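# Move the sand core from the mould onto the board

## Task

A long sand core with a rounded nose sits in its seat inside the mould, and next to the mould is a plywood board with nothing on it. Lift the core out of the mould and set it on that board so its flat block faces down, then open the gripper and leave it there.

## Robot and tools

Robot: two 6-joint arms, left_arm and right_arm, each with a parallel gripper. Joint order per arm, everywhere (rows, results): waist, shoulder, elbow, wrist pitch, wrist yaw, wrist roll, then the gripper opening. Stated joint ranges (rad), same for both arms: waist -2.618 to 3.054, shoulder 0.000 to 3.142, elbow 0.000 to 3.142, wrist pitch -1.571 to 1.571, wrist yaw -1.571 to 1.571, wrist roll -2.094 to 2.094. The true ends may sit up to 0.036 rad off these.

Frame: one world frame for both arms. Origin on the table surface midway between the arms, +z up, +x pointing out across the table, left_arm on the +y side. The names left/right do not refer to image sides. Gripper pose in results is end_effector_position (m) and end_effector_quat_wxyz; the printed position can be off, more so at long reach. The gripper's fingers extend along its own +z and close along its y; the reported point lies between the pads, about 1 cm short of the tips.

Row format (used by both motion tools): one flat list for both arms, 14 numbers each in [-1, 1]: left_arm's 6 joint values and its opening, then right_arm's 6 and opening. Joint values are scaled offsets, not poses: 1.0 equals 1.202 rad (waist), 1.258 (shoulder), 1.238 (elbow), 2.073 (wrist pitch), 2.022 (wrist yaw and wrist roll). The opening is absolute: +1 fully open, -1 closed. Optionally 12 more numbers in [0, 1] follow (26 total): stiffness multipliers for left_arm's 6 joints then right_arm's 6; they persist until changed.

execute_actions(actions): a list of actions run in sequence. Each action is a table of up to 15 rows, one row per 1/30 s step, 15 steps (0.5 s) per action; a short table repeats its last row. Joint offsets in every row are measured from the angles at the start of that action (not from the previous row); for a call's first action that means the angles in the latest reported state. If any action would push a joint more than 0.036 rad beyond its stated range, that action is rejected for both arms; a malformed action, or a first action failing this check, rejects the whole call. An empty list just returns state and images. A joint driven onto its real end stops there and the result may print "joint sent to its limit" (its absence proves nothing).

move(target, speed, blocking): target is one row; its joint offsets are counted from the Joint positions of the latest result that printed them. Every joint follows a path to its target, all finishing together, so the gripper traces a curve and does not avoid obstacles or the other arm. speed (rad/s, 0.01 to 2, default 0.5) caps the joint with the largest travel; paths last 0.5 to 10 s (cut off at 10 s). Finger values are applied at the start. blocking=false returns after 0.5 s while motion continues; then use wait(0) to check, and call wait or stop before sending new rows or moves. The result adds a "move:" line: ending (done, off_target, moving, held, fault; arms not named are done), limits=held or limits=none, and each arm's joint farthest from target. Faster moves and targets set deeper past contact press harder.

wait(seconds): 0 to 10; arms keep their last command; returns early if a running move ends. stop(): brakes a running move (needs room; fingers keep going). zoom_image(camera, region): camera is cam_left_wrist or cam_right_wrist, region [x0, y0, x1, y1] in pixels of that camera's 504x504 image, at most 504 by 504. finished_scene(scene): ends the current scene (give its number); irreversible, call only when the core rests on the board and is released.

Results: state line per arm; Joint positions and Joint velocities per arm (rad, rad/s, then finger gap in m and m/s; 0.094 m is fully open); Joint targets (what joints are currently driven toward; may drift with no new command); grip_measured (opening on the command scale); step readings with HELD marks where a row was held back; joint torques (include offsets, friction and noise, nonzero in free air); "joint command not followed" when the clearance check altered targets; FAULT, MOTOR HOT (75 °C) and OVER-TEMPERATURE FAULT lines. At 90 °C an arm halts for 10 s; at 100 °C it goes limp and falls. Holding loads heats motors.

Motion limits: each step the joint target stays within a lead of the measured angle: 0.202 (waist), 0.258 (shoulder), 0.238 (elbow), 0.573 (wrist pitch), 0.522 (wrist yaw, roll) rad; targets putting the gripper over 70 mm from its measured spot are scaled back. Large offsets can take several actions; finish unfinished motion with a new command. Arms sag under zero offsets: first send offsets back to the desired angles, then zeros, extending the aim if a joint lags.

Gripping: command an opening about 0.03 below grip_measured for a firm hold (less for lighter). Pad force tops out near 50 to 62 N. Each gripper's reading may be off by about 1 mm.

Cameras: cam_left_wrist and cam_right_wrist, both 504x504, ride on the wrists; calibration (K, distortion, T_world_to_cam) is given per camera and may be slightly off.

Avoid: arms colliding or pressing each other, knocking anything off the table, dropping or slamming the core, and hard pushes into the mould or board. Expect occasional tugs on a held part. The simulation keeps running between replies with the last command held.

Each tool is called after "Emit:" by a JSON object that holds its "op" and its "data", one argument or row to a line.

## Session

Emit:
{"op": "execute_actions", "data": {
  "actions": []
}}

Scene clock: 0.00 s.
left_arm: end_effector_position=(+0.3886, +0.2815, +0.3553) grip_measured=+1.000 end_effector_quat_wxyz=(+0.686, -0.059, +0.719, +0.100) | right_arm: end_effector_position=(+0.3618, -0.4186, +0.1044) grip_measured=+1.000 end_effector_quat_wxyz=(+0.071, +0.653, +0.710, +0.254)
Joint names: [waist, shoulder, elbow, wrist pitch, wrist yaw, wrist roll]
Joint positions: left_arm=[-0.556  1.104  0.91   0.143 -0.697  0.031  0.094] | right_arm=[-0.809  1.951  1.562 -0.957 -0.488  0.925  0.094]
Joint velocities: left_arm=[-0.007 -0.017 -0.022 -0.066 -0.022  0.022  0.   ] | right_arm=[ 0.002 -0.007 -0.002 -0.066 -0.007 -0.007  0.   ]
Joint torques (N m, as the arm reports them, + toward a larger angle): no reading
Motor temperatures (°C, as the motors report them): left_arm=[28 27 27 26 29 27] | right_arm=[27 28 27 29 26 27]
Joint targets: left_arm=[-0.556 1.099 0.913 0.129 -0.697 0.030] | right_arm=[-0.809 1.946 1.567 -0.960 -0.490 0.921]
Joint stiffness scale: left_arm=[1. 1. 1. 1. 1. 1.] | right_arm=[1. 1. 1. 1. 1. 1.]

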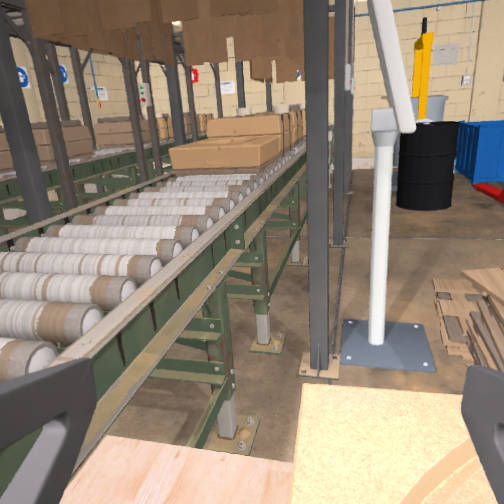

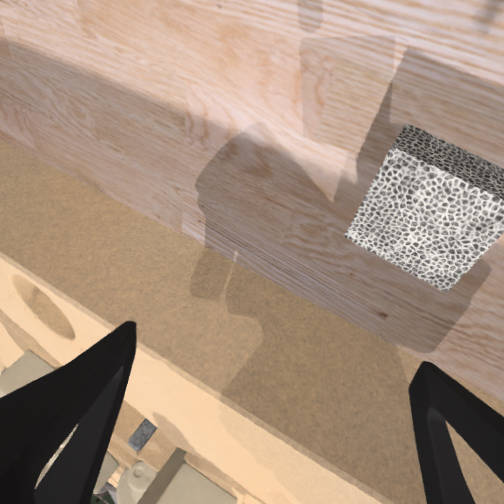

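Emit:
{"op": "move", "data": {
  "target": [0,0,0.15,-0.68,0.345,0,1,0.6,-0.67,-0.37,-0.15,0.241,-0.457,1],
  "speed": 1.2
}}

Scene clock: 3.03 s.
left_arm: end_effector_position=(+0.2125, +0.2438, +0.1693) grip_measured=+1.000 end_effector_quat_wxyz=(+0.144, +0.245, +0.958, -0.030) | right_arm: end_effector_position=(+0.2005, -0.2217, +0.1790) grip_measured=+1.000 end_effector_quat_wxyz=(+0.157, -0.042, +0.987, +0.011)
Joint names: [waist, shoulder, elbow, wrist pitch, wrist yaw, wrist roll]
Joint positions: left_arm=[-0.556  1.104  1.074 -1.245 -0.005  0.031  0.094] | right_arm=[-0.097  1.129  1.121 -1.246 -0.006  0.012  0.094]
Joint velocities: left_arm=[-0.007 -0.002  0.002 -0.037  0.007 -0.022  0.   ] | right_arm=[ 0.012  0.017 -0.002 -0.022 -0.007 -0.007  0.   ]
Joint torques (N m, as the arm reports them, + toward a larger angle): left_arm=[ 0.05 -2.38  8.35  0.32  0.09 -0.04] | right_arm=[ 0.71 -4.25  5.2   0.47  0.04 -0.09]
Motor temperatures (°C, as the motors report them): left_arm=[28 27 28 26 29 27] | right_arm=[27 29 27 29 26 27]
Joint targets: left_arm=[-0.556 1.104 1.096 -1.267 0.001 0.031] | right_arm=[-0.087 1.108 1.104 -1.268 -0.000 0.001]
Joint stiffness scale: left_arm=[1. 1. 1. 1. 1. 1.] | right_arm=[1. 1. 1. 1. 1. 1.]
move: off_target (left_arm, right_arm); limits=none; left_arm: farthest joint: the elbow, 0.022 radians from its target (0.186 radians at the start); right_arm: farthest joint: the wrist pitch, 0.022 radians from its target (0.311 radians at the start)
camera_calibration (this result's frames):
cam_left_wrist: T_world_to_cam=[[-0.451815, -0.89143, -0.034873, 0.328709], [-0.892087, 0.451745, 0.0103254, 0.111479], [0.00654937, 0.0357749, -0.999338, 0.262885], [0, 0, 0, 1]] pos_world=[0.246243, 0.233256, 0.273023]
cam_right_wrist: T_world_to_cam=[[0.244885, -0.969478, 0.0120041, -0.259031], [-0.945879, -0.236168, 0.222572, 0.138942], [-0.212943, -0.065859, -0.974842, 0.329318], [0, 0, 0, 1]] pos_world=[0.264982, -0.196622, 0.293218]

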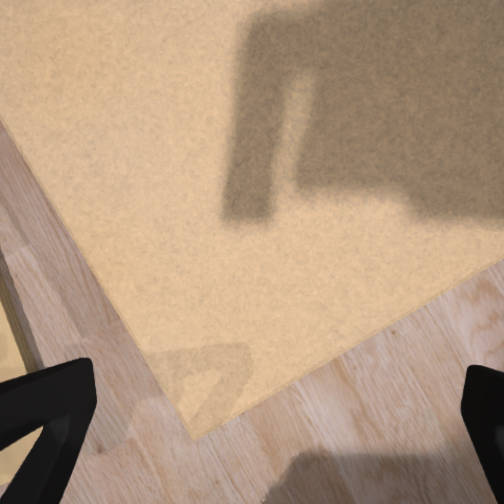

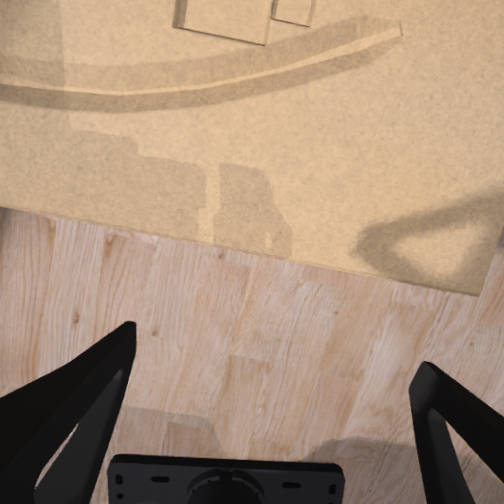

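Emit:
{"op": "move", "data": {
  "target": [0.4,0,0.4,0,0,0,1,0.2,0,0.45,0.05,0,0,1],
  "speed": 1.2
}}

Scene clock: 5.17 s.
left_arm: end_effector_position=(+0.2875, +0.3433, +0.3401) grip_measured=+1.000 end_effector_quat_wxyz=(+0.385, +0.014, +0.923, +0.008) | right_arm: end_effector_position=(+0.2478, -0.1506, +0.3903) grip_measured=+1.000 end_effector_quat_wxyz=(+0.455, -0.140, +0.876, +0.079)
Joint names: [waist, shoulder, elbow, wrist pitch, wrist yaw, wrist roll]
Joint positions: left_arm=[-0.088  1.104  1.554 -1.232 -0.006  0.031  0.094] | right_arm=[ 0.134  1.129  1.659 -1.141 -0.004  0.011  0.094]
Joint velocities: left_arm=[-0.002  0.002  0.002  0.081  0.037  0.051  0.   ] | right_arm=[ 0.007  0.002 -0.007  0.066 -0.007  0.037  0.   ]
Joint torques (N m, as the arm reports them, + toward a larger angle): left_arm=[ 1.06 -1.64  7.07  1.17  0.05 -0.03] | right_arm=[ 0.73 -1.34  6.91  1.79 -0.03  0.  ]
Motor temperatures (°C, as the motors report them): left_arm=[28 27 28 26 29 27] | right_arm=[27 29 27 29 26 27]
Joint targets: left_arm=[-0.076 1.104 1.569 -1.245 -0.005 0.031] | right_arm=[0.144 1.129 1.678 -1.142 -0.006 0.012]
Joint stiffness scale: left_arm=[1. 1. 1. 1. 1. 1.] | right_arm=[1. 1. 1. 1. 1. 1.]
move: done; limits=none; left_arm: farthest joint: the elbow, 0.015 radians from its target (0.495 radians at the start); right_arm: farthest joint: the elbow, 0.019 radians from its target (0.558 radians at the start)
camera_calibration (this result's frames):
cam_left_wrist: T_world_to_cam=[[0.0163622, -0.999388, -0.0309054, 0.358419], [-0.885286, -0.000112813, -0.465046, 0.446505], [0.464758, 0.0349693, -0.884747, 0.259091], [0, 0, 0, 1]] pos_world=[0.269005, 0.34919, 0.447953]
cam_right_wrist: T_world_to_cam=[[0.423322, -0.900213, 0.102057, -0.273101], [-0.811007, -0.426743, -0.400198, 0.334371], [0.403816, 0.0866439, -0.910728, 0.395137], [0, 0, 0, 1]] pos_world=[0.227224, -0.137395, 0.521549]

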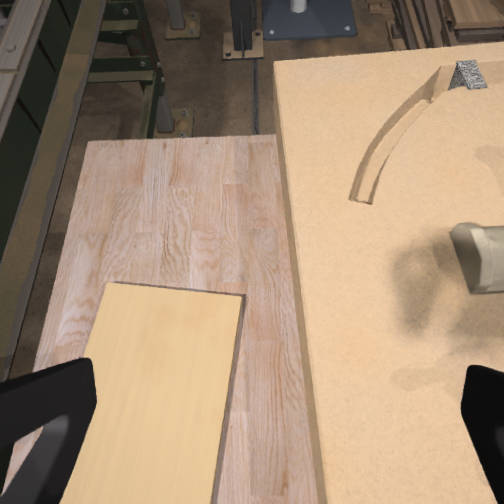

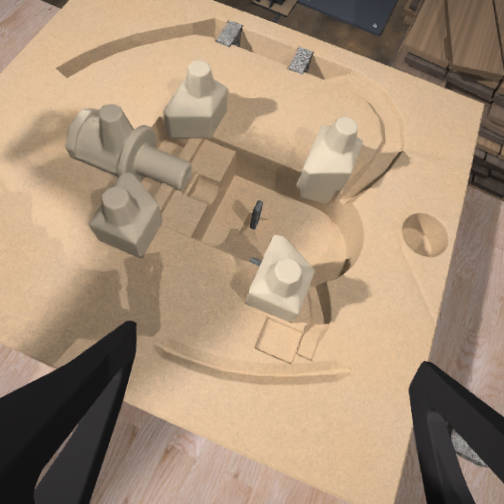

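Emit:
{"op": "move", "data": {
  "target": [-0.41,0.736,0.63,-0.074,0,0,1,-0.5,-0.3,-0.3,0,0,0,1],
  "speed": 1
}}

Scene clock: 10.70 s.
left_arm: end_effector_position=(+0.4338, +0.1189, +0.2599) grip_measured=+1.000 end_effector_quat_wxyz=(+0.236, +0.251, +0.937, -0.053) | right_arm: end_effector_position=(+0.1814, -0.3010, +0.3378) grip_measured=+1.000 end_effector_quat_wxyz=(+0.461, +0.121, +0.877, -0.058)
Joint names: [waist, shoulder, elbow, wrist pitch, wrist yaw, wrist roll]
Joint positions: left_arm=[-0.58   2.037  2.314 -1.361 -0.005  0.031  0.094] | right_arm=[-0.457  0.774  1.306 -1.136 -0.003  0.011  0.094]
Joint velocities: left_arm=[ 0.002 -0.007  0.002 -0.051  0.022  0.125  0.   ] | right_arm=[-0.002 -0.007 -0.012 -0.007 -0.095  0.022  0.   ]
Joint torques (N m, as the arm reports them, + toward a larger angle): left_arm=[ -0.08 -12.6    7.74   0.63   0.03  -0.04] | right_arm=[-0.65 -0.4   4.38  1.72 -0.04  0.  ]
Motor temperatures (°C, as the motors report them): left_arm=[28 28 29 27 29 27] | right_arm=[27 28 28 31 26 27]
Joint targets: left_arm=[-0.581 2.030 2.334 -1.385 -0.006 0.031] | right_arm=[-0.467 0.752 1.288 -1.142 -0.004 0.011]
Joint stiffness scale: left_arm=[1. 1. 1. 1. 1. 1.] | right_arm=[1. 1. 1. 1. 1. 1.]
move: off_target (left_arm, right_arm); limits=none; left_arm: farthest joint: the wrist pitch, 0.025 radians from its target (0.154 radians at the start); right_arm: farthest joint: the shoulder, 0.023 radians from its target (0.378 radians at the start)
camera_calibration (this result's frames):
cam_left_wrist: T_world_to_cam=[[-0.466271, -0.883967, -0.0345526, 0.325813], [-0.86696, 0.464373, -0.180937, 0.401715], [0.175988, -0.0544101, -0.982888, 0.289389], [0, 0, 0, 1]] pos_world=[0.449259, 0.117208, 0.368379]
cam_right_wrist: T_world_to_cam=[[-0.151941, -0.982959, 0.103472, -0.296017], [-0.908502, 0.0976613, -0.406309, 0.372943], [0.389279, -0.15574, -0.907858, 0.315922], [0, 0, 0, 1]] pos_world=[0.17086, -0.278193, 0.468972]

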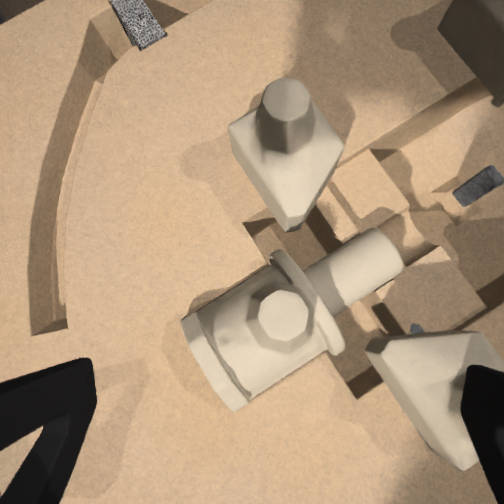

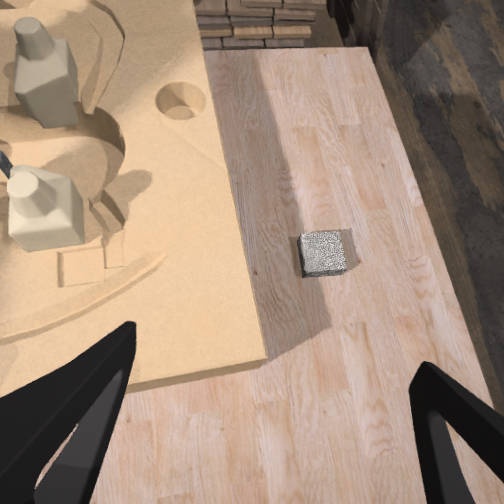

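Emit:
{"op": "move", "data": {
  "target": [-0.004,0.115,0.04,-0.008,0,0,0.3,0,0,0,0,0,0,1]
}}

Emit:
{"op": "move", "data": {
  "target": [0,-0.035,-0.11,0.05,0,0,0.3,0,0,0,0,0,0,1]
}}

Scene clock: 13.90 s.
left_arm: end_effector_position=(+0.4511, +0.1096, +0.1999) grip_measured=+0.302 end_effector_quat_wxyz=(+0.178, +0.255, +0.950, -0.039) | right_arm: end_effector_position=(+0.1814, -0.3010, +0.3378) grip_measured=+1.000 end_effector_quat_wxyz=(+0.461, +0.121, +0.877, -0.058)
Joint names: [waist, shoulder, elbow, wrist pitch, wrist yaw, wrist roll]
Joint positions: left_arm=[-0.58   2.186  2.343 -1.362 -0.005  0.031  0.061] | right_arm=[-0.457  0.774  1.306 -1.136 -0.003  0.011  0.094]
Joint velocities: left_arm=[-0.007  0.002 -0.002 -0.007 -0.037 -0.081 -0.   ] | right_arm=[-0.007 -0.007 -0.017  0.022 -0.022 -0.095  0.   ]
Joint torques (N m, as the arm reports them, + toward a larger angle): left_arm=[ -0.32 -13.96   7.97   0.52   0.05  -0.03] | right_arm=[ 0.05  1.74  5.64  1.78 -0.02  0.  ]
Motor temperatures (°C, as the motors report them): left_arm=[28 29 29 27 29 27] | right_arm=[27 28 28 32 26 27]
Joint targets: left_arm=[-0.584 2.181 2.364 -1.377 -0.005 0.031] | right_arm=[-0.457 0.774 1.306 -1.136 -0.003 0.011]
Joint stiffness scale: left_arm=[1. 1. 1. 1. 1. 1.] | right_arm=[1. 1. 1. 1. 1. 1.]
move: off_target (left_arm); limits=none; left_arm: farthest joint: the elbow, 0.021 radians from its target (0.049 radians at the start); right_arm: farthest joint: the waist, 0.000 radians from its target (0.000 radians at the start)
camera_calibration (this result's frames):
cam_left_wrist: T_world_to_cam=[[-0.470021, -0.881946, -0.0353685, 0.3252], [-0.879893, 0.471342, -0.0602125, 0.39111], [0.0697748, 0.00281931, -0.997559, 0.271441], [0, 0, 0, 1]] pos_world=[0.478046, 0.101697, 0.30583]
cam_right_wrist: T_world_to_cam=[[-0.151941, -0.982959, 0.103472, -0.296017], [-0.908502, 0.0976613, -0.406309, 0.372943], [0.389279, -0.15574, -0.907858, 0.315922], [0, 0, 0, 1]] pos_world=[0.17086, -0.278193, 0.468972]

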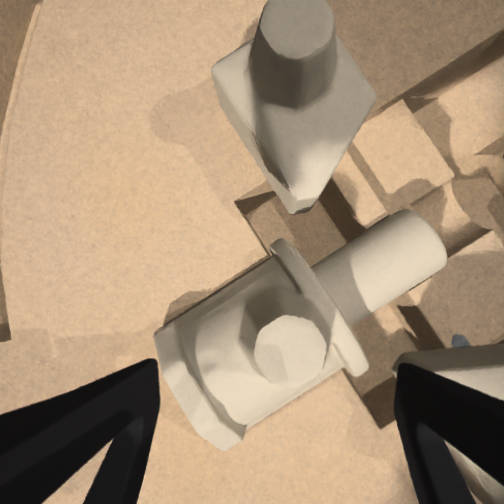

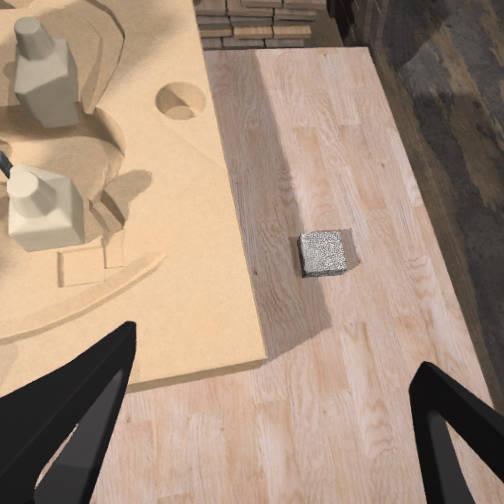

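Scene clock: 14.97 s.
left_arm: end_effector_position=(+0.4534, +0.1083, +0.1795) grip_measured=+0.302 end_effector_quat_wxyz=(+0.176, +0.255, +0.950, -0.039) | right_arm: end_effector_position=(+0.1814, -0.3010, +0.3378) grip_measured=+1.000 end_effector_quat_wxyz=(+0.461, +0.121, +0.877, -0.058)
Joint names: [waist, shoulder, elbow, wrist pitch, wrist yaw, wrist roll]
Joint positions: left_arm=[-0.58   2.162  2.22  -1.266 -0.005  0.031  0.061] | right_arm=[-0.457  0.774  1.306 -1.136 -0.003  0.011  0.094]
Joint velocities: left_arm=[-0.002 -0.007 -0.007  0.037  0.022 -0.081 -0.001] | right_arm=[-0.012 -0.007  0.002 -0.007 -0.066  0.022  0.   ]
Joint torques (N m, as the arm reports them, + toward a larger angle): left_arm=[  0.03 -15.21   5.54   0.73   0.05  -0.04] | right_arm=[ 0.04  1.72  5.66  1.79 -0.02  0.  ]
Motor temperatures (°C, as the motors report them): left_arm=[28 29 29 27 29 27] | right_arm=[27 28 28 32 26 27]
Joint targets: left_arm=[-0.580 2.142 2.207 -1.258 -0.005 0.031] | right_arm=[-0.457 0.774 1.306 -1.136 -0.003 0.011]
Joint stiffness scale: left_arm=[1. 1. 1. 1. 1. 1.] | right_arm=[1. 1. 1. 1. 1. 1.]
move: done; limits=none; left_arm: farthest joint: the shoulder, 0.020 radians from its target (0.044 radians at the start); right_arm: farthest joint: the waist, 0.000 radians from its target (0.000 radians at the start)
camera_calibration (this result's frames):
cam_left_wrist: T_world_to_cam=[[-0.470128, -0.881889, -0.0353839, 0.324513], [-0.88007, 0.471437, -0.0567851, 0.391946], [0.0667594, 0.00444405, -0.997759, 0.252196], [0, 0, 0, 1]] pos_world=[0.480666, 0.100286, 0.285371]
cam_right_wrist: T_world_to_cam=[[-0.151941, -0.982959, 0.103472, -0.296017], [-0.908502, 0.0976613, -0.406309, 0.372943], [0.389279, -0.15574, -0.907858, 0.315922], [0, 0, 0, 1]] pos_world=[0.17086, -0.278193, 0.468972]

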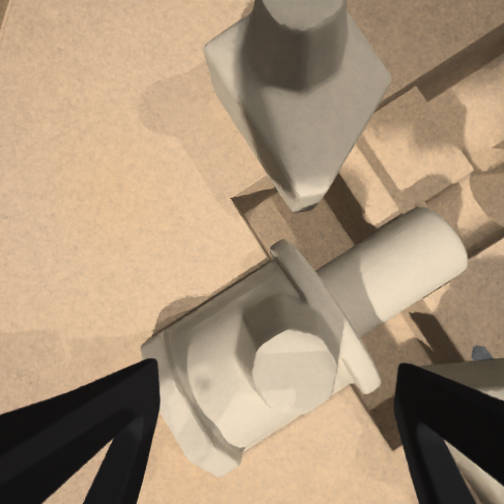

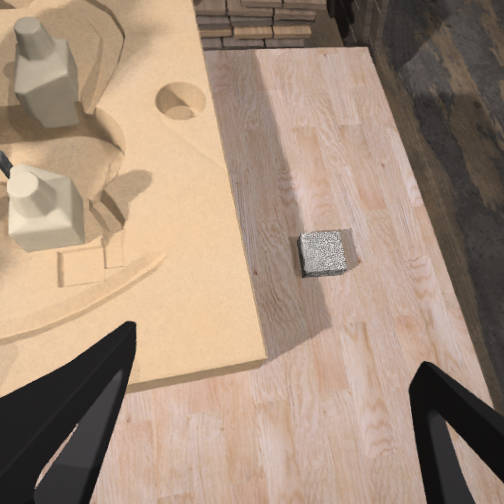

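Emit:
{"op": "move", "data": {
  "target": [-0.014,-0.064,-0.209,0.096,0,0,0.2,0,0,0,0,0,0,1],
  "speed": 0.3
}}

Scene clock: 17.77 s.
left_arm: end_effector_position=(+0.4512, +0.1095, +0.1416) grip_measured=+0.202 end_effector_quat_wxyz=(+0.178, +0.255, +0.950, -0.039) | right_arm: end_effector_position=(+0.1814, -0.3010, +0.3378) grip_measured=+1.000 end_effector_quat_wxyz=(+0.461, +0.121, +0.877, -0.058)
Joint names: [waist, shoulder, elbow, wrist pitch, wrist yaw, wrist roll]
Joint positions: left_arm=[-0.58   2.104  1.974 -1.075 -0.005  0.031  0.056] | right_arm=[-0.457  0.774  1.306 -1.136 -0.003  0.011  0.094]
Joint velocities: left_arm=[ 0.002  0.027 -0.012  0.022 -0.022  0.022 -0.   ] | right_arm=[-0.002  0.012  0.002  0.007 -0.007 -0.022  0.   ]
Joint torques (N m, as the arm reports them, + toward a larger angle): left_arm=[ -1.33 -15.29   5.86   0.74   0.04  -0.05] | right_arm=[ 0.03  1.73  5.66  1.79 -0.02  0.01]
Motor temperatures (°C, as the motors report them): left_arm=[28 30 29 27 29 27] | right_arm=[27 28 28 32 26 27]
Joint targets: left_arm=[-0.596 2.082 1.961 -1.067 -0.005 0.031] | right_arm=[-0.457 0.774 1.306 -1.136 -0.003 0.011]
Joint stiffness scale: left_arm=[1. 1. 1. 1. 1. 1.] | right_arm=[1. 1. 1. 1. 1. 1.]
move: off_target (left_arm); limits=none; left_arm: farthest joint: the shoulder, 0.023 radians from its target (0.081 radians at the start); right_arm: farthest joint: the waist, 0.000 radians from its target (0.000 radians at the start)
camera_calibration (this result's frames):
cam_left_wrist: T_world_to_cam=[[-0.470021, -0.881946, -0.0353685, 0.32314], [-0.879893, 0.471342, -0.0602125, 0.387728], [0.0697748, 0.00281931, -0.997559, 0.213332], [0, 0, 0, 1]] pos_world=[0.478156, 0.101638, 0.247586]
cam_right_wrist: T_world_to_cam=[[-0.151941, -0.982959, 0.103472, -0.296017], [-0.908502, 0.0976613, -0.406309, 0.372943], [0.389279, -0.15574, -0.907858, 0.315922], [0, 0, 0, 1]] pos_world=[0.17086, -0.278193, 0.468972]

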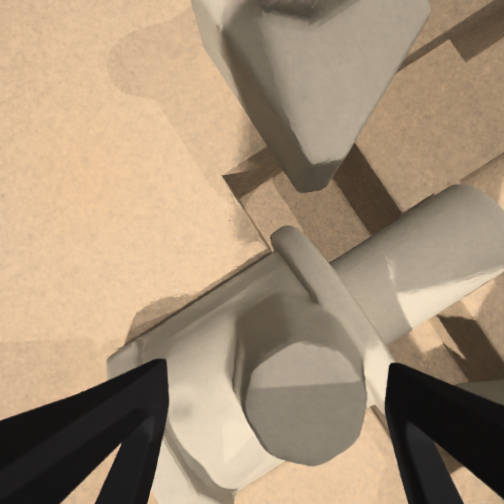

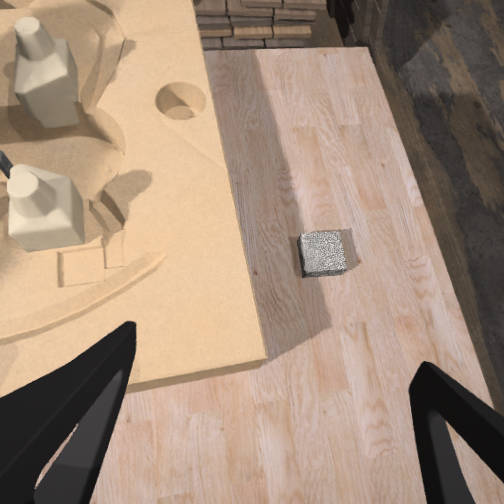

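Emit:
{"op": "move", "data": {
  "target": [-0.022,-0.015,0,0,0,0,-0.1,0,0,0,0,0,0,1]
}}

Emit:
{"op": "move", "data": {
  "target": [-0.005,-0.01,0,0,0,0,-0.5,0,0,0,0,0,0,1]
}}

Emit:
{"op": "move", "data": {
  "target": [0,0.03,0.21,-0.1,0,0,-0.5,0,0,0,0,0,0,1],
  "speed": 0.2
}}

Scene clock: 19.83 s.
left_arm: end_effector_position=(+0.4471, +0.1018, +0.1417) grip_measured=-0.098 end_effector_quat_wxyz=(+0.177, +0.263, +0.948, -0.043) | right_arm: end_effector_position=(+0.1814, -0.3010, +0.3378) grip_measured=+1.000 end_effector_quat_wxyz=(+0.461, +0.121, +0.877, -0.058)
Joint names: [waist, shoulder, elbow, wrist pitch, wrist yaw, wrist roll]
Joint positions: left_arm=[-0.596  2.104  1.974 -1.074 -0.001  0.031  0.042] | right_arm=[-0.457  0.774  1.306 -1.136 -0.003  0.011  0.094]
Joint velocities: left_arm=[ 0.012 -0.002 -0.002 -0.051  0.007 -0.022 -0.   ] | right_arm=[-0.012  0.002 -0.012  0.037 -0.051 -0.022  0.   ]
Joint torques (N m, as the arm reports them, + toward a larger angle): left_arm=[ -0.69 -15.03   6.9    0.66  -0.01  -0.02] | right_arm=[ 0.05  1.72  5.64  1.79 -0.02  0.  ]
Motor temperatures (°C, as the motors report them): left_arm=[28 31 29 27 29 27] | right_arm=[27 28 28 33 26 27]
Joint targets: left_arm=[-0.606 2.086 1.974 -1.075 -0.006 0.031] | right_arm=[-0.457 0.774 1.306 -1.136 -0.003 0.011]
Joint stiffness scale: left_arm=[1. 1. 1. 1. 1. 1.] | right_arm=[1. 1. 1. 1. 1. 1.]
move: done; limits=none; left_arm: farthest joint: the shoulder, 0.019 radians from its target (0.019 radians at the start); right_arm: farthest joint: the waist, 0.000 radians from its target (0.000 radians at the start)
camera_calibration (this result's frames):
cam_left_wrist: T_world_to_cam=[[-0.485583, -0.873638, -0.0310956, 0.319923], [-0.871537, 0.486572, -0.0605858, 0.38252], [0.0680603, -0.00231841, -0.997679, 0.214977], [0, 0, 0, 1]] pos_world=[0.474098, 0.0938718, 0.247602]
cam_right_wrist: T_world_to_cam=[[-0.151941, -0.982959, 0.103472, -0.296017], [-0.908502, 0.0976613, -0.406309, 0.372943], [0.389279, -0.15574, -0.907858, 0.315922], [0, 0, 0, 1]] pos_world=[0.17086, -0.278193, 0.468972]

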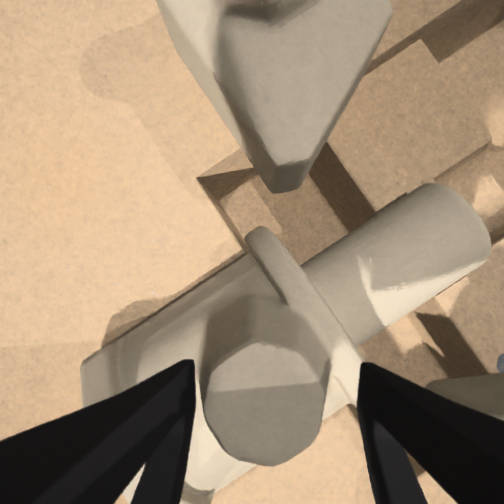

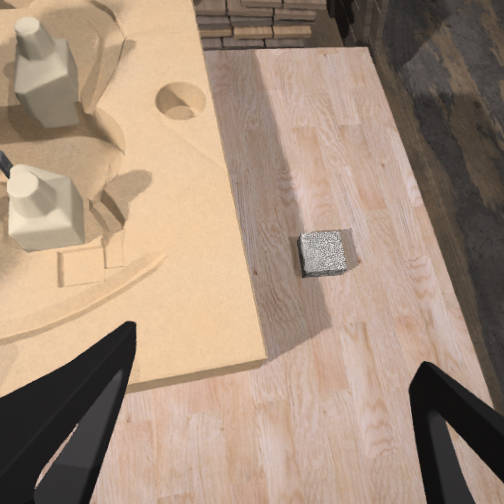

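Scene clock: 20.53 s.
left_arm: end_effector_position=(+0.4487, +0.1038, +0.1418) grip_measured=-0.342 end_effector_quat_wxyz=(+0.179, +0.262, +0.948, -0.038) | right_arm: end_effector_position=(+0.1814, -0.3010, +0.3378) grip_measured=+1.000 end_effector_quat_wxyz=(+0.461, +0.121, +0.877, -0.058)
Joint names: [waist, shoulder, elbow, wrist pitch, wrist yaw, wrist roll]
Joint positions: left_arm=[-0.594  2.104  1.974 -1.072 -0.011  0.033  0.031] | right_arm=[-0.457  0.774  1.306 -1.136 -0.003  0.011  0.094]
Joint velocities: left_arm=[-0.007 -0.007  0.007 -0.007 -0.037 -0.037 -0.001] | right_arm=[-0.002  0.002  0.002 -0.095  0.037 -0.022  0.   ]
Joint torques (N m, as the arm reports them, + toward a larger angle): left_arm=[ -0.47 -14.56   6.9    0.64   0.14  -0.03] | right_arm=[ 0.03  1.72  5.65  1.78 -0.02  0.01]
Motor temperatures (°C, as the motors report them): left_arm=[28 31 29 27 29 27] | right_arm=[27 28 28 33 26 27]
Joint targets: left_arm=[-0.601 2.092 1.974 -1.074 -0.001 0.031] | right_arm=[-0.457 0.774 1.306 -1.136 -0.003 0.011]
Joint stiffness scale: left_arm=[1. 1. 1. 1. 1. 1.] | right_arm=[1. 1. 1. 1. 1. 1.]
move: done; limits=none; left_arm: farthest joint: the shoulder, 0.013 radians from its target (0.013 radians at the start); right_arm: farthest joint: the waist, 0.000 radians from its target (0.000 radians at the start)
camera_calibration (this result's frames):
cam_left_wrist: T_world_to_cam=[[-0.482454, -0.87496, -0.0410229, 0.322589], [-0.872744, 0.484162, -0.0624948, 0.384029], [0.0745423, 0.00565164, -0.997202, 0.211248], [0, 0, 0, 1]] pos_world=[0.475046, 0.095127, 0.247891]
cam_right_wrist: T_world_to_cam=[[-0.151941, -0.982959, 0.103472, -0.296017], [-0.908502, 0.0976613, -0.406309, 0.372943], [0.389279, -0.15574, -0.907858, 0.315922], [0, 0, 0, 1]] pos_world=[0.17086, -0.278193, 0.468972]

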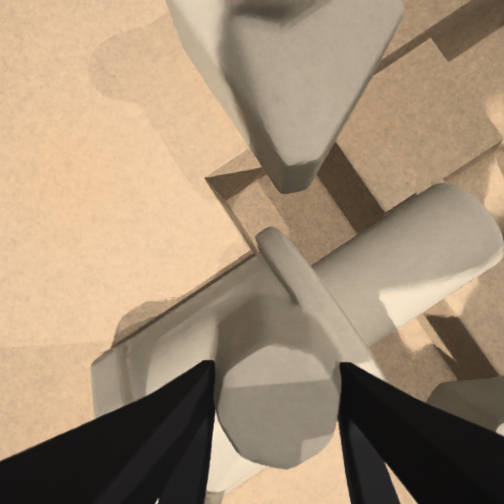

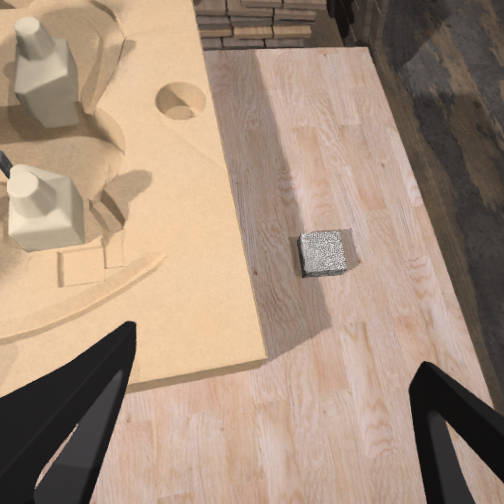

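Scene clock: 22.20 s.
left_arm: end_effector_position=(+0.4452, +0.1065, +0.1675) grip_measured=-0.342 end_effector_quat_wxyz=(+0.158, +0.263, +0.951, -0.031) | right_arm: end_effector_position=(+0.1814, -0.3010, +0.3378) grip_measured=+1.000 end_effector_quat_wxyz=(+0.461, +0.121, +0.877, -0.058)
Joint names: [waist, shoulder, elbow, wrist pitch, wrist yaw, wrist roll]
Joint positions: left_arm=[-0.594  2.165  2.189 -1.272 -0.015  0.033  0.031] | right_arm=[-0.457  0.774  1.306 -1.136 -0.003  0.011  0.094]
Joint velocities: left_arm=[-0.002 -0.037 -0.002  0.051 -0.051 -0.037 -0.   ] | right_arm=[ 0.007 -0.012 -0.002  0.037 -0.051 -0.11   0.   ]
Joint torques (N m, as the arm reports them, + toward a larger angle): left_arm=[  0.13 -15.63  10.09   0.49   0.06  -0.03] | right_arm=[ 0.06  1.74  5.64  1.79 -0.02  0.  ]
Motor temperatures (°C, as the motors report them): left_arm=[28 31 29 27 29 27] | right_arm=[27 28 28 33 26 27]
Joint targets: left_arm=[-0.594 2.142 2.234 -1.280 -0.011 0.033] | right_arm=[-0.457 0.774 1.306 -1.136 -0.003 0.011]
Joint stiffness scale: left_arm=[1. 1. 1. 1. 1. 1.] | right_arm=[1. 1. 1. 1. 1. 1.]
move: off_target (left_arm); limits=none; left_arm: farthest joint: the elbow, 0.045 radians from its target (0.260 radians at the start); right_arm: farthest joint: the waist, 0.000 radians from its target (0.000 radians at the start)
camera_calibration (this result's frames):
cam_left_wrist: T_world_to_cam=[[-0.482964, -0.874493, -0.0448136, 0.325155], [-0.874885, 0.48404, -0.016768, 0.374564], [0.0363551, 0.0311084, -0.998855, 0.251656], [0, 0, 0, 1]] pos_world=[0.47559, 0.0952129, 0.272219]
cam_right_wrist: T_world_to_cam=[[-0.151941, -0.982959, 0.103472, -0.296017], [-0.908502, 0.0976613, -0.406309, 0.372943], [0.389279, -0.15574, -0.907858, 0.315922], [0, 0, 0, 1]] pos_world=[0.17086, -0.278193, 0.468972]

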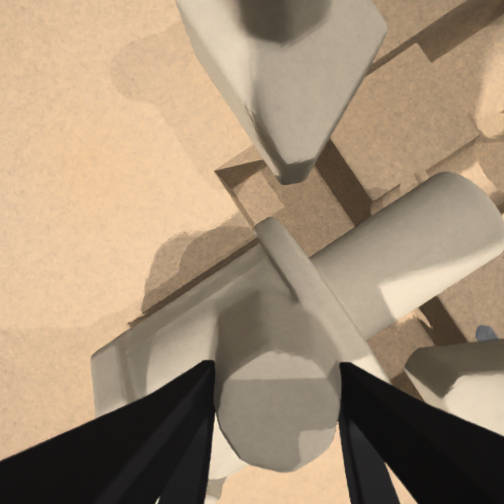

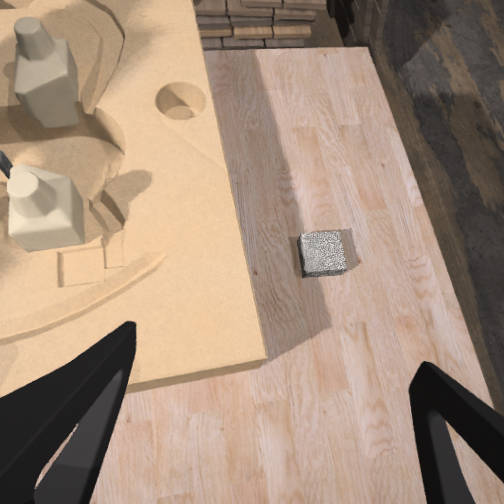

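Emit:
{"op": "move", "data": {
  "target": [0,-0.005,0.205,-0.06,0,0,-0.42,0,0,0,0,0,0,1],
  "speed": 0.3
}}

Emit:
{"op": "move", "data": {
  "target": [0.3,-0.2,-0.2,0.03,0,0,-0.42,0,0,0,0,0,0,1]
}}

Emit:
{"op": "move", "data": {
  "target": [0.51,-0.45,-0.58,0.065,0,0,-0.42,0.5,0.2,0.25,0.05,0,0,1],
  "speed": 0.7
}}

Scene clock: 26.03 s.
left_arm: end_effector_position=(+0.4417, +0.1086, +0.2062) grip_measured=-0.342 end_effector_quat_wxyz=(+0.167, +0.263, +0.950, -0.033) | right_arm: end_effector_position=(+0.1814, -0.3010, +0.3378) grip_measured=+1.000 end_effector_quat_wxyz=(+0.461, +0.121, +0.877, -0.058)
Joint names: [waist, shoulder, elbow, wrist pitch, wrist yaw, wrist roll]
Joint positions: left_arm=[-0.594  2.197  2.399 -1.431 -0.015  0.034  0.031] | right_arm=[-0.457  0.774  1.306 -1.136 -0.003  0.011  0.094]
Joint velocities: left_arm=[-0.012 -0.012  0.012  0.051  0.066 -0.007 -0.   ] | right_arm=[-0.007 -0.012 -0.002  0.051 -0.022 -0.037  0.   ]
Joint torques (N m, as the arm reports them, + toward a larger angle): left_arm=[  0.12 -16.75   9.62   0.96   0.03  -0.06] | right_arm=[ 0.05  1.73  5.65  1.78 -0.01  0.  ]
Motor temperatures (°C, as the motors report them): left_arm=[28 33 30 27 29 27] | right_arm=[27 28 28 33 26 27]
Joint targets: left_arm=[-0.594 2.159 2.443 -1.396 -0.015 0.033] | right_arm=[-0.457 0.774 1.306 -1.136 -0.003 0.011]
Joint stiffness scale: left_arm=[1. 1. 1. 1. 1. 1.] | right_arm=[1. 1. 1. 1. 1. 1.]
move: off_target (left_arm); limits=none; left_arm: farthest joint: the elbow, 0.044 radians from its target (0.254 radians at the start); right_arm: farthest joint: the waist, 0.000 radians from its target (0.000 radians at the start)
camera_calibration (this result's frames):
cam_left_wrist: T_world_to_cam=[[-0.483241, -0.87428, -0.0459575, 0.327377], [-0.873866, 0.484874, -0.0354342, 0.374375], [0.053263, 0.0230374, -0.998315, 0.28366], [0, 0, 0, 1]] pos_world=[0.470247, 0.0981595, 0.311493]
cam_right_wrist: T_world_to_cam=[[-0.151941, -0.982959, 0.103472, -0.296017], [-0.908502, 0.0976613, -0.406309, 0.372943], [0.389279, -0.15574, -0.907858, 0.315922], [0, 0, 0, 1]] pos_world=[0.17086, -0.278193, 0.468972]

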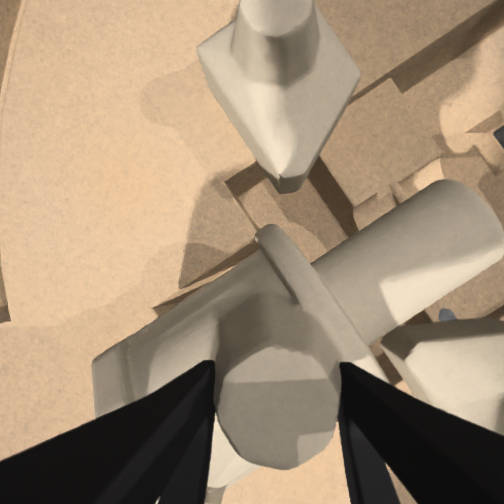

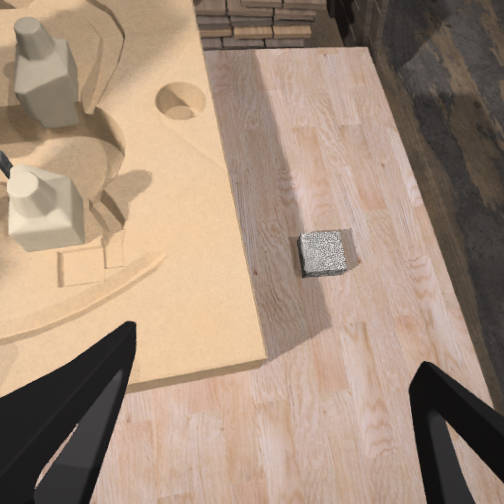

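Scene clock: 27.40 s.
left_arm: end_effector_position=(+0.4466, +0.2833, +0.2182) grip_measured=-0.402 end_effector_quat_wxyz=(+0.151, +0.089, +0.984, +0.001) | right_arm: end_effector_position=(+0.1814, -0.3010, +0.3378) grip_measured=+1.000 end_effector_quat_wxyz=(+0.461, +0.121, +0.877, -0.058)
Joint names: [waist, shoulder, elbow, wrist pitch, wrist yaw, wrist roll]
Joint positions: left_arm=[-0.231  1.99   2.139 -1.416 -0.018  0.037  0.028] | right_arm=[-0.457  0.774  1.306 -1.136 -0.003  0.011  0.094]
Joint velocities: left_arm=[-0.017 -0.002  0.002  0.037 -0.037  0.022 -0.001] | right_arm=[ 0.002 -0.017  0.007  0.051  0.051 -0.007  0.   ]
Joint torques (N m, as the arm reports them, + toward a larger angle): left_arm=[ -0.15 -15.31   7.17   1.02   0.07  -0.06] | right_arm=[ 0.04  1.71  5.63  1.79 -0.02  0.  ]
Motor temperatures (°C, as the motors report them): left_arm=[28 33 30 27 29 27] | right_arm=[27 28 28 34 26 27]
Joint targets: left_arm=[-0.234 1.946 2.151 -1.368 -0.015 0.034] | right_arm=[-0.457 0.774 1.306 -1.136 -0.003 0.011]
Joint stiffness scale: left_arm=[1. 1. 1. 1. 1. 1.] | right_arm=[1. 1. 1. 1. 1. 1.]
move: off_target (left_arm); limits=none; left_arm: farthest joint: the wrist pitch, 0.047 radians from its target (0.062 radians at the start); right_arm: farthest joint: the waist, 0.000 radians from its target (0.000 radians at the start)
camera_calibration (this result's frames):
cam_left_wrist: T_world_to_cam=[[-0.144577, -0.988254, -0.0495238, 0.364782], [-0.989484, 0.144619, 0.00275291, 0.434125], [0.0044415, 0.049401, -0.998769, 0.305778], [0, 0, 0, 1]] pos_world=[0.48094, 0.282609, 0.322272]
cam_right_wrist: T_world_to_cam=[[-0.151941, -0.982959, 0.103472, -0.296017], [-0.908502, 0.0976613, -0.406309, 0.372943], [0.389279, -0.15574, -0.907858, 0.315922], [0, 0, 0, 1]] pos_world=[0.17086, -0.278193, 0.468972]

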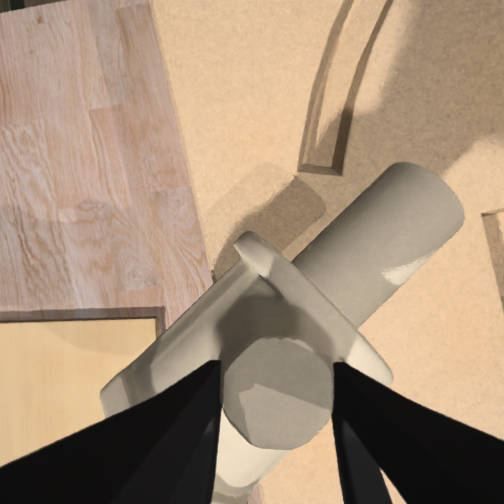

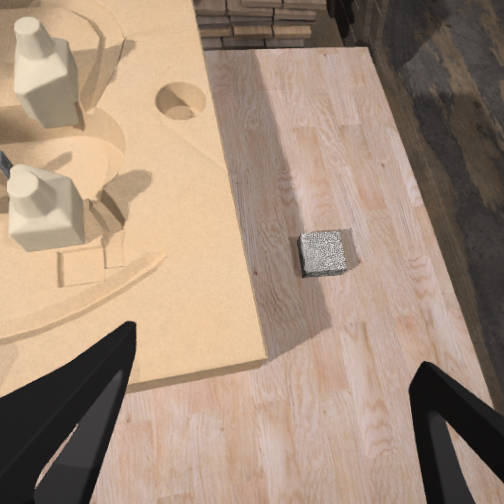

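Scene clock: 28.90 s.
left_arm: end_effector_position=(+0.2819, +0.4786, +0.1998) grip_measured=-0.418 end_effector_quat_wxyz=(+0.132, -0.209, +0.968, +0.043) | right_arm: end_effector_position=(+0.2318, -0.1565, +0.4147) grip_measured=+1.000 end_effector_quat_wxyz=(+0.518, -0.134, +0.840, +0.089)
Joint names: [waist, shoulder, elbow, wrist pitch, wrist yaw, wrist roll]
Joint positions: left_arm=[ 0.374  1.441  1.434 -1.285 -0.018  0.037  0.027] | right_arm=[ 0.134  1.011  1.588 -1.042 -0.001  0.011  0.094]
Joint velocities: left_arm=[-0.007 -0.012 -0.012 -0.007 -0.007 -0.007 -0.001] | right_arm=[-0.017  0.007 -0.007  0.11   0.037 -0.022  0.   ]
Joint torques (N m, as the arm reports them, + toward a larger angle): left_arm=[ 0.65 -7.36  5.55  0.57  0.01 -0.03] | right_arm=[ 0.71  1.25  7.49  2.01 -0.03  0.  ]
Motor temperatures (°C, as the motors report them): left_arm=[28 33 30 27 29 27] | right_arm=[27 28 28 34 26 27]
Joint targets: left_arm=[0.382 1.424 1.421 -1.281 -0.018 0.037] | right_arm=[0.144 1.026 1.615 -1.032 -0.003 0.011]
Joint stiffness scale: left_arm=[1. 1. 1. 1. 1. 1.] | right_arm=[1. 1. 1. 1. 1. 1.]
move: off_target (right_arm); limits=none; left_arm: farthest joint: the shoulder, 0.017 radians from its target (0.567 radians at the start); right_arm: farthest joint: the elbow, 0.028 radians from its target (0.310 radians at the start)
camera_calibration (this result's frames):
cam_left_wrist: T_world_to_cam=[[0.441829, -0.895712, -0.0498725, 0.323583], [-0.895879, -0.443444, 0.0275453, 0.493051], [-0.0467883, 0.0325094, -0.998376, 0.300993], [0, 0, 0, 1]] pos_world=[0.312828, 0.498693, 0.303061]
cam_right_wrist: T_world_to_cam=[[0.405899, -0.906192, 0.118586, -0.277897], [-0.747438, -0.403821, -0.527508, 0.37033], [0.525911, 0.125479, -0.841233, 0.37332], [0, 0, 0, 1]] pos_world=[0.193264, -0.149125, 0.542356]

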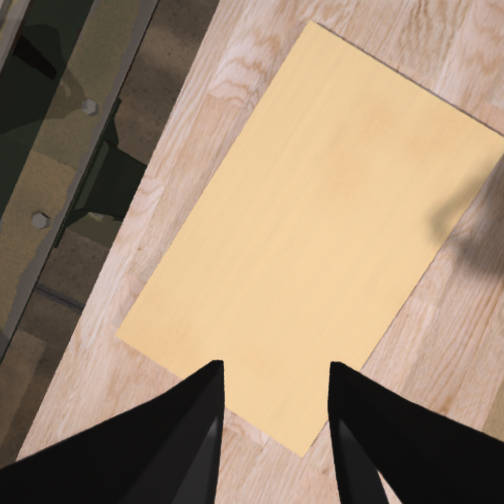

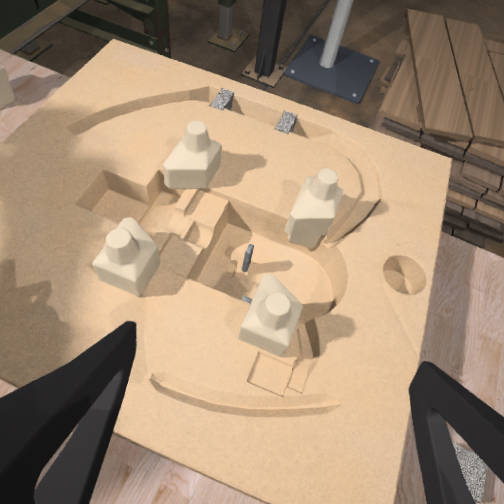

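Dropped. Look.

Emit:
{"op": "move", "data": {
  "target": [-0.2,0.3,0.5,0,0,0,1,0.3,0,0,0.05,0,0,1],
  "speed": 1
}}

Scene clock: 30.87 s.
left_arm: end_effector_position=(+0.4337, +0.4427, +0.2744) grip_measured=+1.000 end_effector_quat_wxyz=(+0.256, -0.093, +0.961, +0.043) | right_arm: end_effector_position=(+0.1928, -0.0668, +0.4358) grip_measured=+1.000 end_effector_quat_wxyz=(+0.531, -0.270, +0.780, +0.190)
Joint names: [waist, shoulder, elbow, wrist pitch, wrist yaw, wrist roll]
Joint positions: left_arm=[ 0.141  1.803  2.032 -1.275 -0.019  0.037  0.094] | right_arm=[ 0.485  1.011  1.588 -0.949 -0.001  0.011  0.094]
Joint velocities: left_arm=[ 0.007 -0.002  0.007  0.051 -0.066  0.022  0.   ] | right_arm=[-0.007 -0.007 -0.002 -0.022  0.007 -0.051  0.   ]
Joint torques (N m, as the arm reports them, + toward a larger angle): left_arm=[-0.51 -8.57  8.05  0.83  0.03 -0.03] | right_arm=[ 0.72 -0.18  5.62  2.1  -0.03  0.01]
Motor temperatures (°C, as the motors report them): left_arm=[28 33 30 27 29 27] | right_arm=[27 28 28 34 26 27]
Joint targets: left_arm=[0.134 1.818 2.053 -1.285 -0.018 0.037] | right_arm=[0.495 1.011 1.588 -0.938 -0.002 0.011]
Joint stiffness scale: left_arm=[1. 1. 1. 1. 1. 1.] | right_arm=[1. 1. 1. 1. 1. 1.]
move: off_target (left_arm); limits=none; left_arm: farthest joint: the elbow, 0.021 radians from its target (0.619 radians at the start); right_arm: farthest joint: the wrist pitch, 0.011 radians from its target (0.103 radians at the start)
camera_calibration (this result's frames):
cam_left_wrist: T_world_to_cam=[[0.234841, -0.970781, -0.0493316, 0.350938], [-0.951391, -0.219154, -0.216396, 0.60275], [0.199262, 0.0977523, -0.975059, 0.241674], [0, 0, 0, 1]] pos_world=[0.44288, 0.449154, 0.383391]
cam_right_wrist: T_world_to_cam=[[0.683297, -0.718994, 0.127095, -0.227949], [-0.5225, -0.603098, -0.602716, 0.36453], [0.51, 0.345427, -0.787769, 0.394786], [0, 0, 0, 1]] pos_world=[0.144883, -0.0804159, 0.55968]

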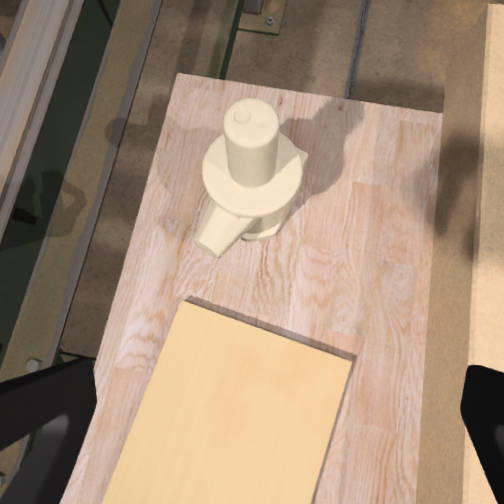

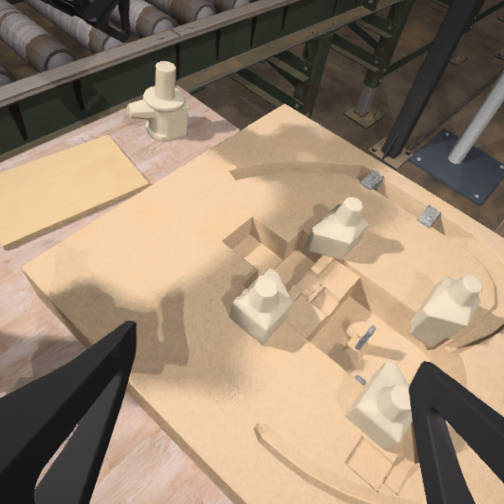

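Emit:
{"op": "move", "data": {
  "target": [0.23,0,-0.3,1,0.44,-0.02,1,0,0,0,0,0,0,1],
  "speed": 1.5
}}

Emit:
{"op": "move", "data": {
  "target": [0,0.285,-0.26,0.02,0,0,1,0,0,0,0,0,0,1]
}}

Scene clock: 35.80 s.
left_arm: end_effector_position=(+0.5001, +0.4481, +0.5187) grip_measured=+1.000 end_effector_quat_wxyz=(+0.836, +0.272, +0.476, +0.022) | right_arm: end_effector_position=(+0.1928, -0.0668, +0.4358) grip_measured=+1.000 end_effector_quat_wxyz=(+0.531, -0.270, +0.780, +0.190)
Joint names: [waist, shoulder, elbow, wrist pitch, wrist yaw, wrist roll]
Joint positions: left_arm=[0.406 1.803 1.677 0.792 0.87  0.006 0.094] | right_arm=[ 0.485  1.011  1.588 -0.949 -0.001  0.011  0.094]
Joint velocities: left_arm=[-0.007 -0.002  0.002  0.066  0.051 -0.051  0.   ] | right_arm=[-0.002 -0.002  0.002 -0.051  0.007 -0.037  0.   ]
Joint torques (N m, as the arm reports them, + toward a larger angle): left_arm=[  0.95 -10.42   5.78   0.88  -0.27  -0.14] | right_arm=[ 0.03 -0.18  5.59  1.96 -0.02  0.  ]
Motor temperatures (°C, as the motors report them): left_arm=[28 32 30 27 29 27] | right_arm=[27 28 28 35 26 27]
Joint targets: left_arm=[0.417 1.803 1.660 0.798 0.870 -0.003] | right_arm=[0.485 1.011 1.588 -0.949 -0.001 0.011]
Joint stiffness scale: left_arm=[1. 1. 1. 1. 1. 1.] | right_arm=[1. 1. 1. 1. 1. 1.]
move: done; limits=none; left_arm: farthest joint: the elbow, 0.016 radians from its target (0.371 radians at the start); right_arm: farthest joint: the waist, 0.000 radians from its target (0.000 radians at the start)
camera_calibration (this result's frames):
cam_left_wrist: T_world_to_cam=[[-0.210853, -0.869491, -0.446684, 0.73625], [0.269848, 0.387427, -0.881523, 0.182455], [0.939533, -0.306409, 0.15294, -0.30807], [0, 0, 0, 1]] pos_world=[0.395448, 0.47508, 0.536826]
cam_right_wrist: T_world_to_cam=[[0.683259, -0.719024, 0.127126, -0.227971], [-0.52232, -0.602954, -0.603015, 0.364716], [0.510234, 0.345615, -0.787535, 0.3947], [0, 0, 0, 1]] pos_world=[0.144873, -0.0804239, 0.559751]

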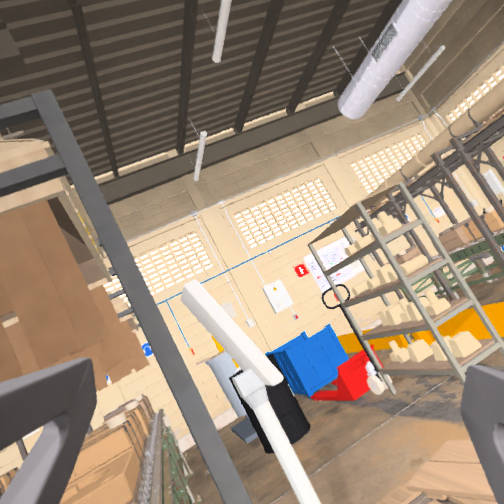

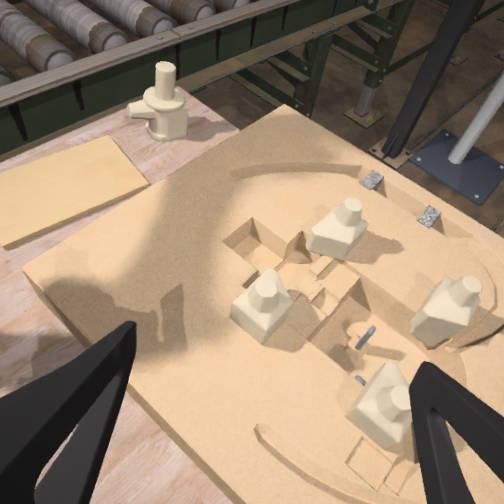

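Scene clock: 37.10 s.
left_arm: end_effector_position=(+0.5783, +0.4899, +0.2051) grip_measured=+1.000 end_effector_quat_wxyz=(+0.701, +0.140, +0.688, -0.126) | right_arm: end_effector_position=(+0.1928, -0.0668, +0.4358) grip_measured=+1.000 end_effector_quat_wxyz=(+0.531, -0.270, +0.780, +0.190)
Joint names: [waist, shoulder, elbow, wrist pitch, wrist yaw, wrist roll]
Joint positions: left_arm=[0.406 2.167 1.357 0.833 0.87  0.006 0.094] | right_arm=[ 0.485  1.011  1.588 -0.949 -0.001  0.011  0.094]
Joint velocities: left_arm=[-0.012 -0.002 -0.012 -0.022 -0.022  0.051  0.   ] | right_arm=[-0.012 -0.012 -0.017 -0.007 -0.037 -0.007  0.   ]
Joint torques (N m, as the arm reports them, + toward a larger angle): left_arm=[  0.05 -14.38   6.63   1.39   0.02  -0.04] | right_arm=[ 0.05 -0.17  5.61  1.97 -0.02  0.  ]
Motor temperatures (°C, as the motors report them): left_arm=[28 32 30 28 29 27] | right_arm=[27 28 28 35 26 27]
Joint targets: left_arm=[0.406 2.162 1.355 0.833 0.870 0.006] | right_arm=[0.485 1.011 1.588 -0.949 -0.001 0.011]
Joint stiffness scale: left_arm=[1. 1. 1. 1. 1. 1.] | right_arm=[1. 1. 1. 1. 1. 1.]
move: done; limits=none; left_arm: farthest joint: the shoulder, 0.006 radians from its target (0.358 radians at the start); right_arm: farthest joint: the waist, 0.000 radians from its target (0.000 radians at the start)
camera_calibration (this result's frames):
cam_left_wrist: T_world_to_cam=[[-0.34236, -0.939569, -0.000414128, 0.667849], [-0.269682, 0.0986889, -0.957879, 0.337906], [0.900034, -0.327828, -0.287172, -0.197126], [0, 0, 0, 1]] pos_world=[0.497192, 0.52952, 0.267341]
cam_right_wrist: T_world_to_cam=[[0.683259, -0.719024, 0.127126, -0.227971], [-0.52232, -0.602954, -0.603015, 0.364716], [0.510234, 0.345615, -0.787535, 0.3947], [0, 0, 0, 1]] pos_world=[0.144873, -0.0804239, 0.559751]

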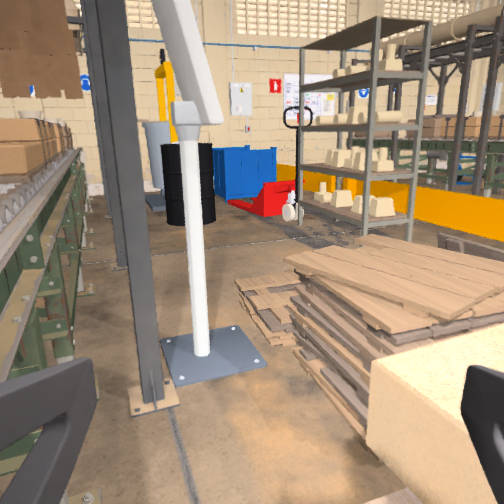

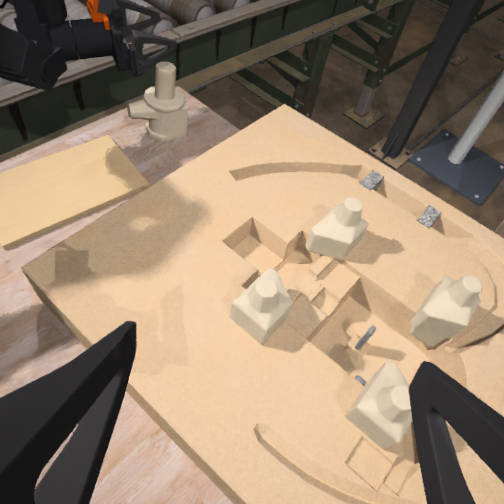

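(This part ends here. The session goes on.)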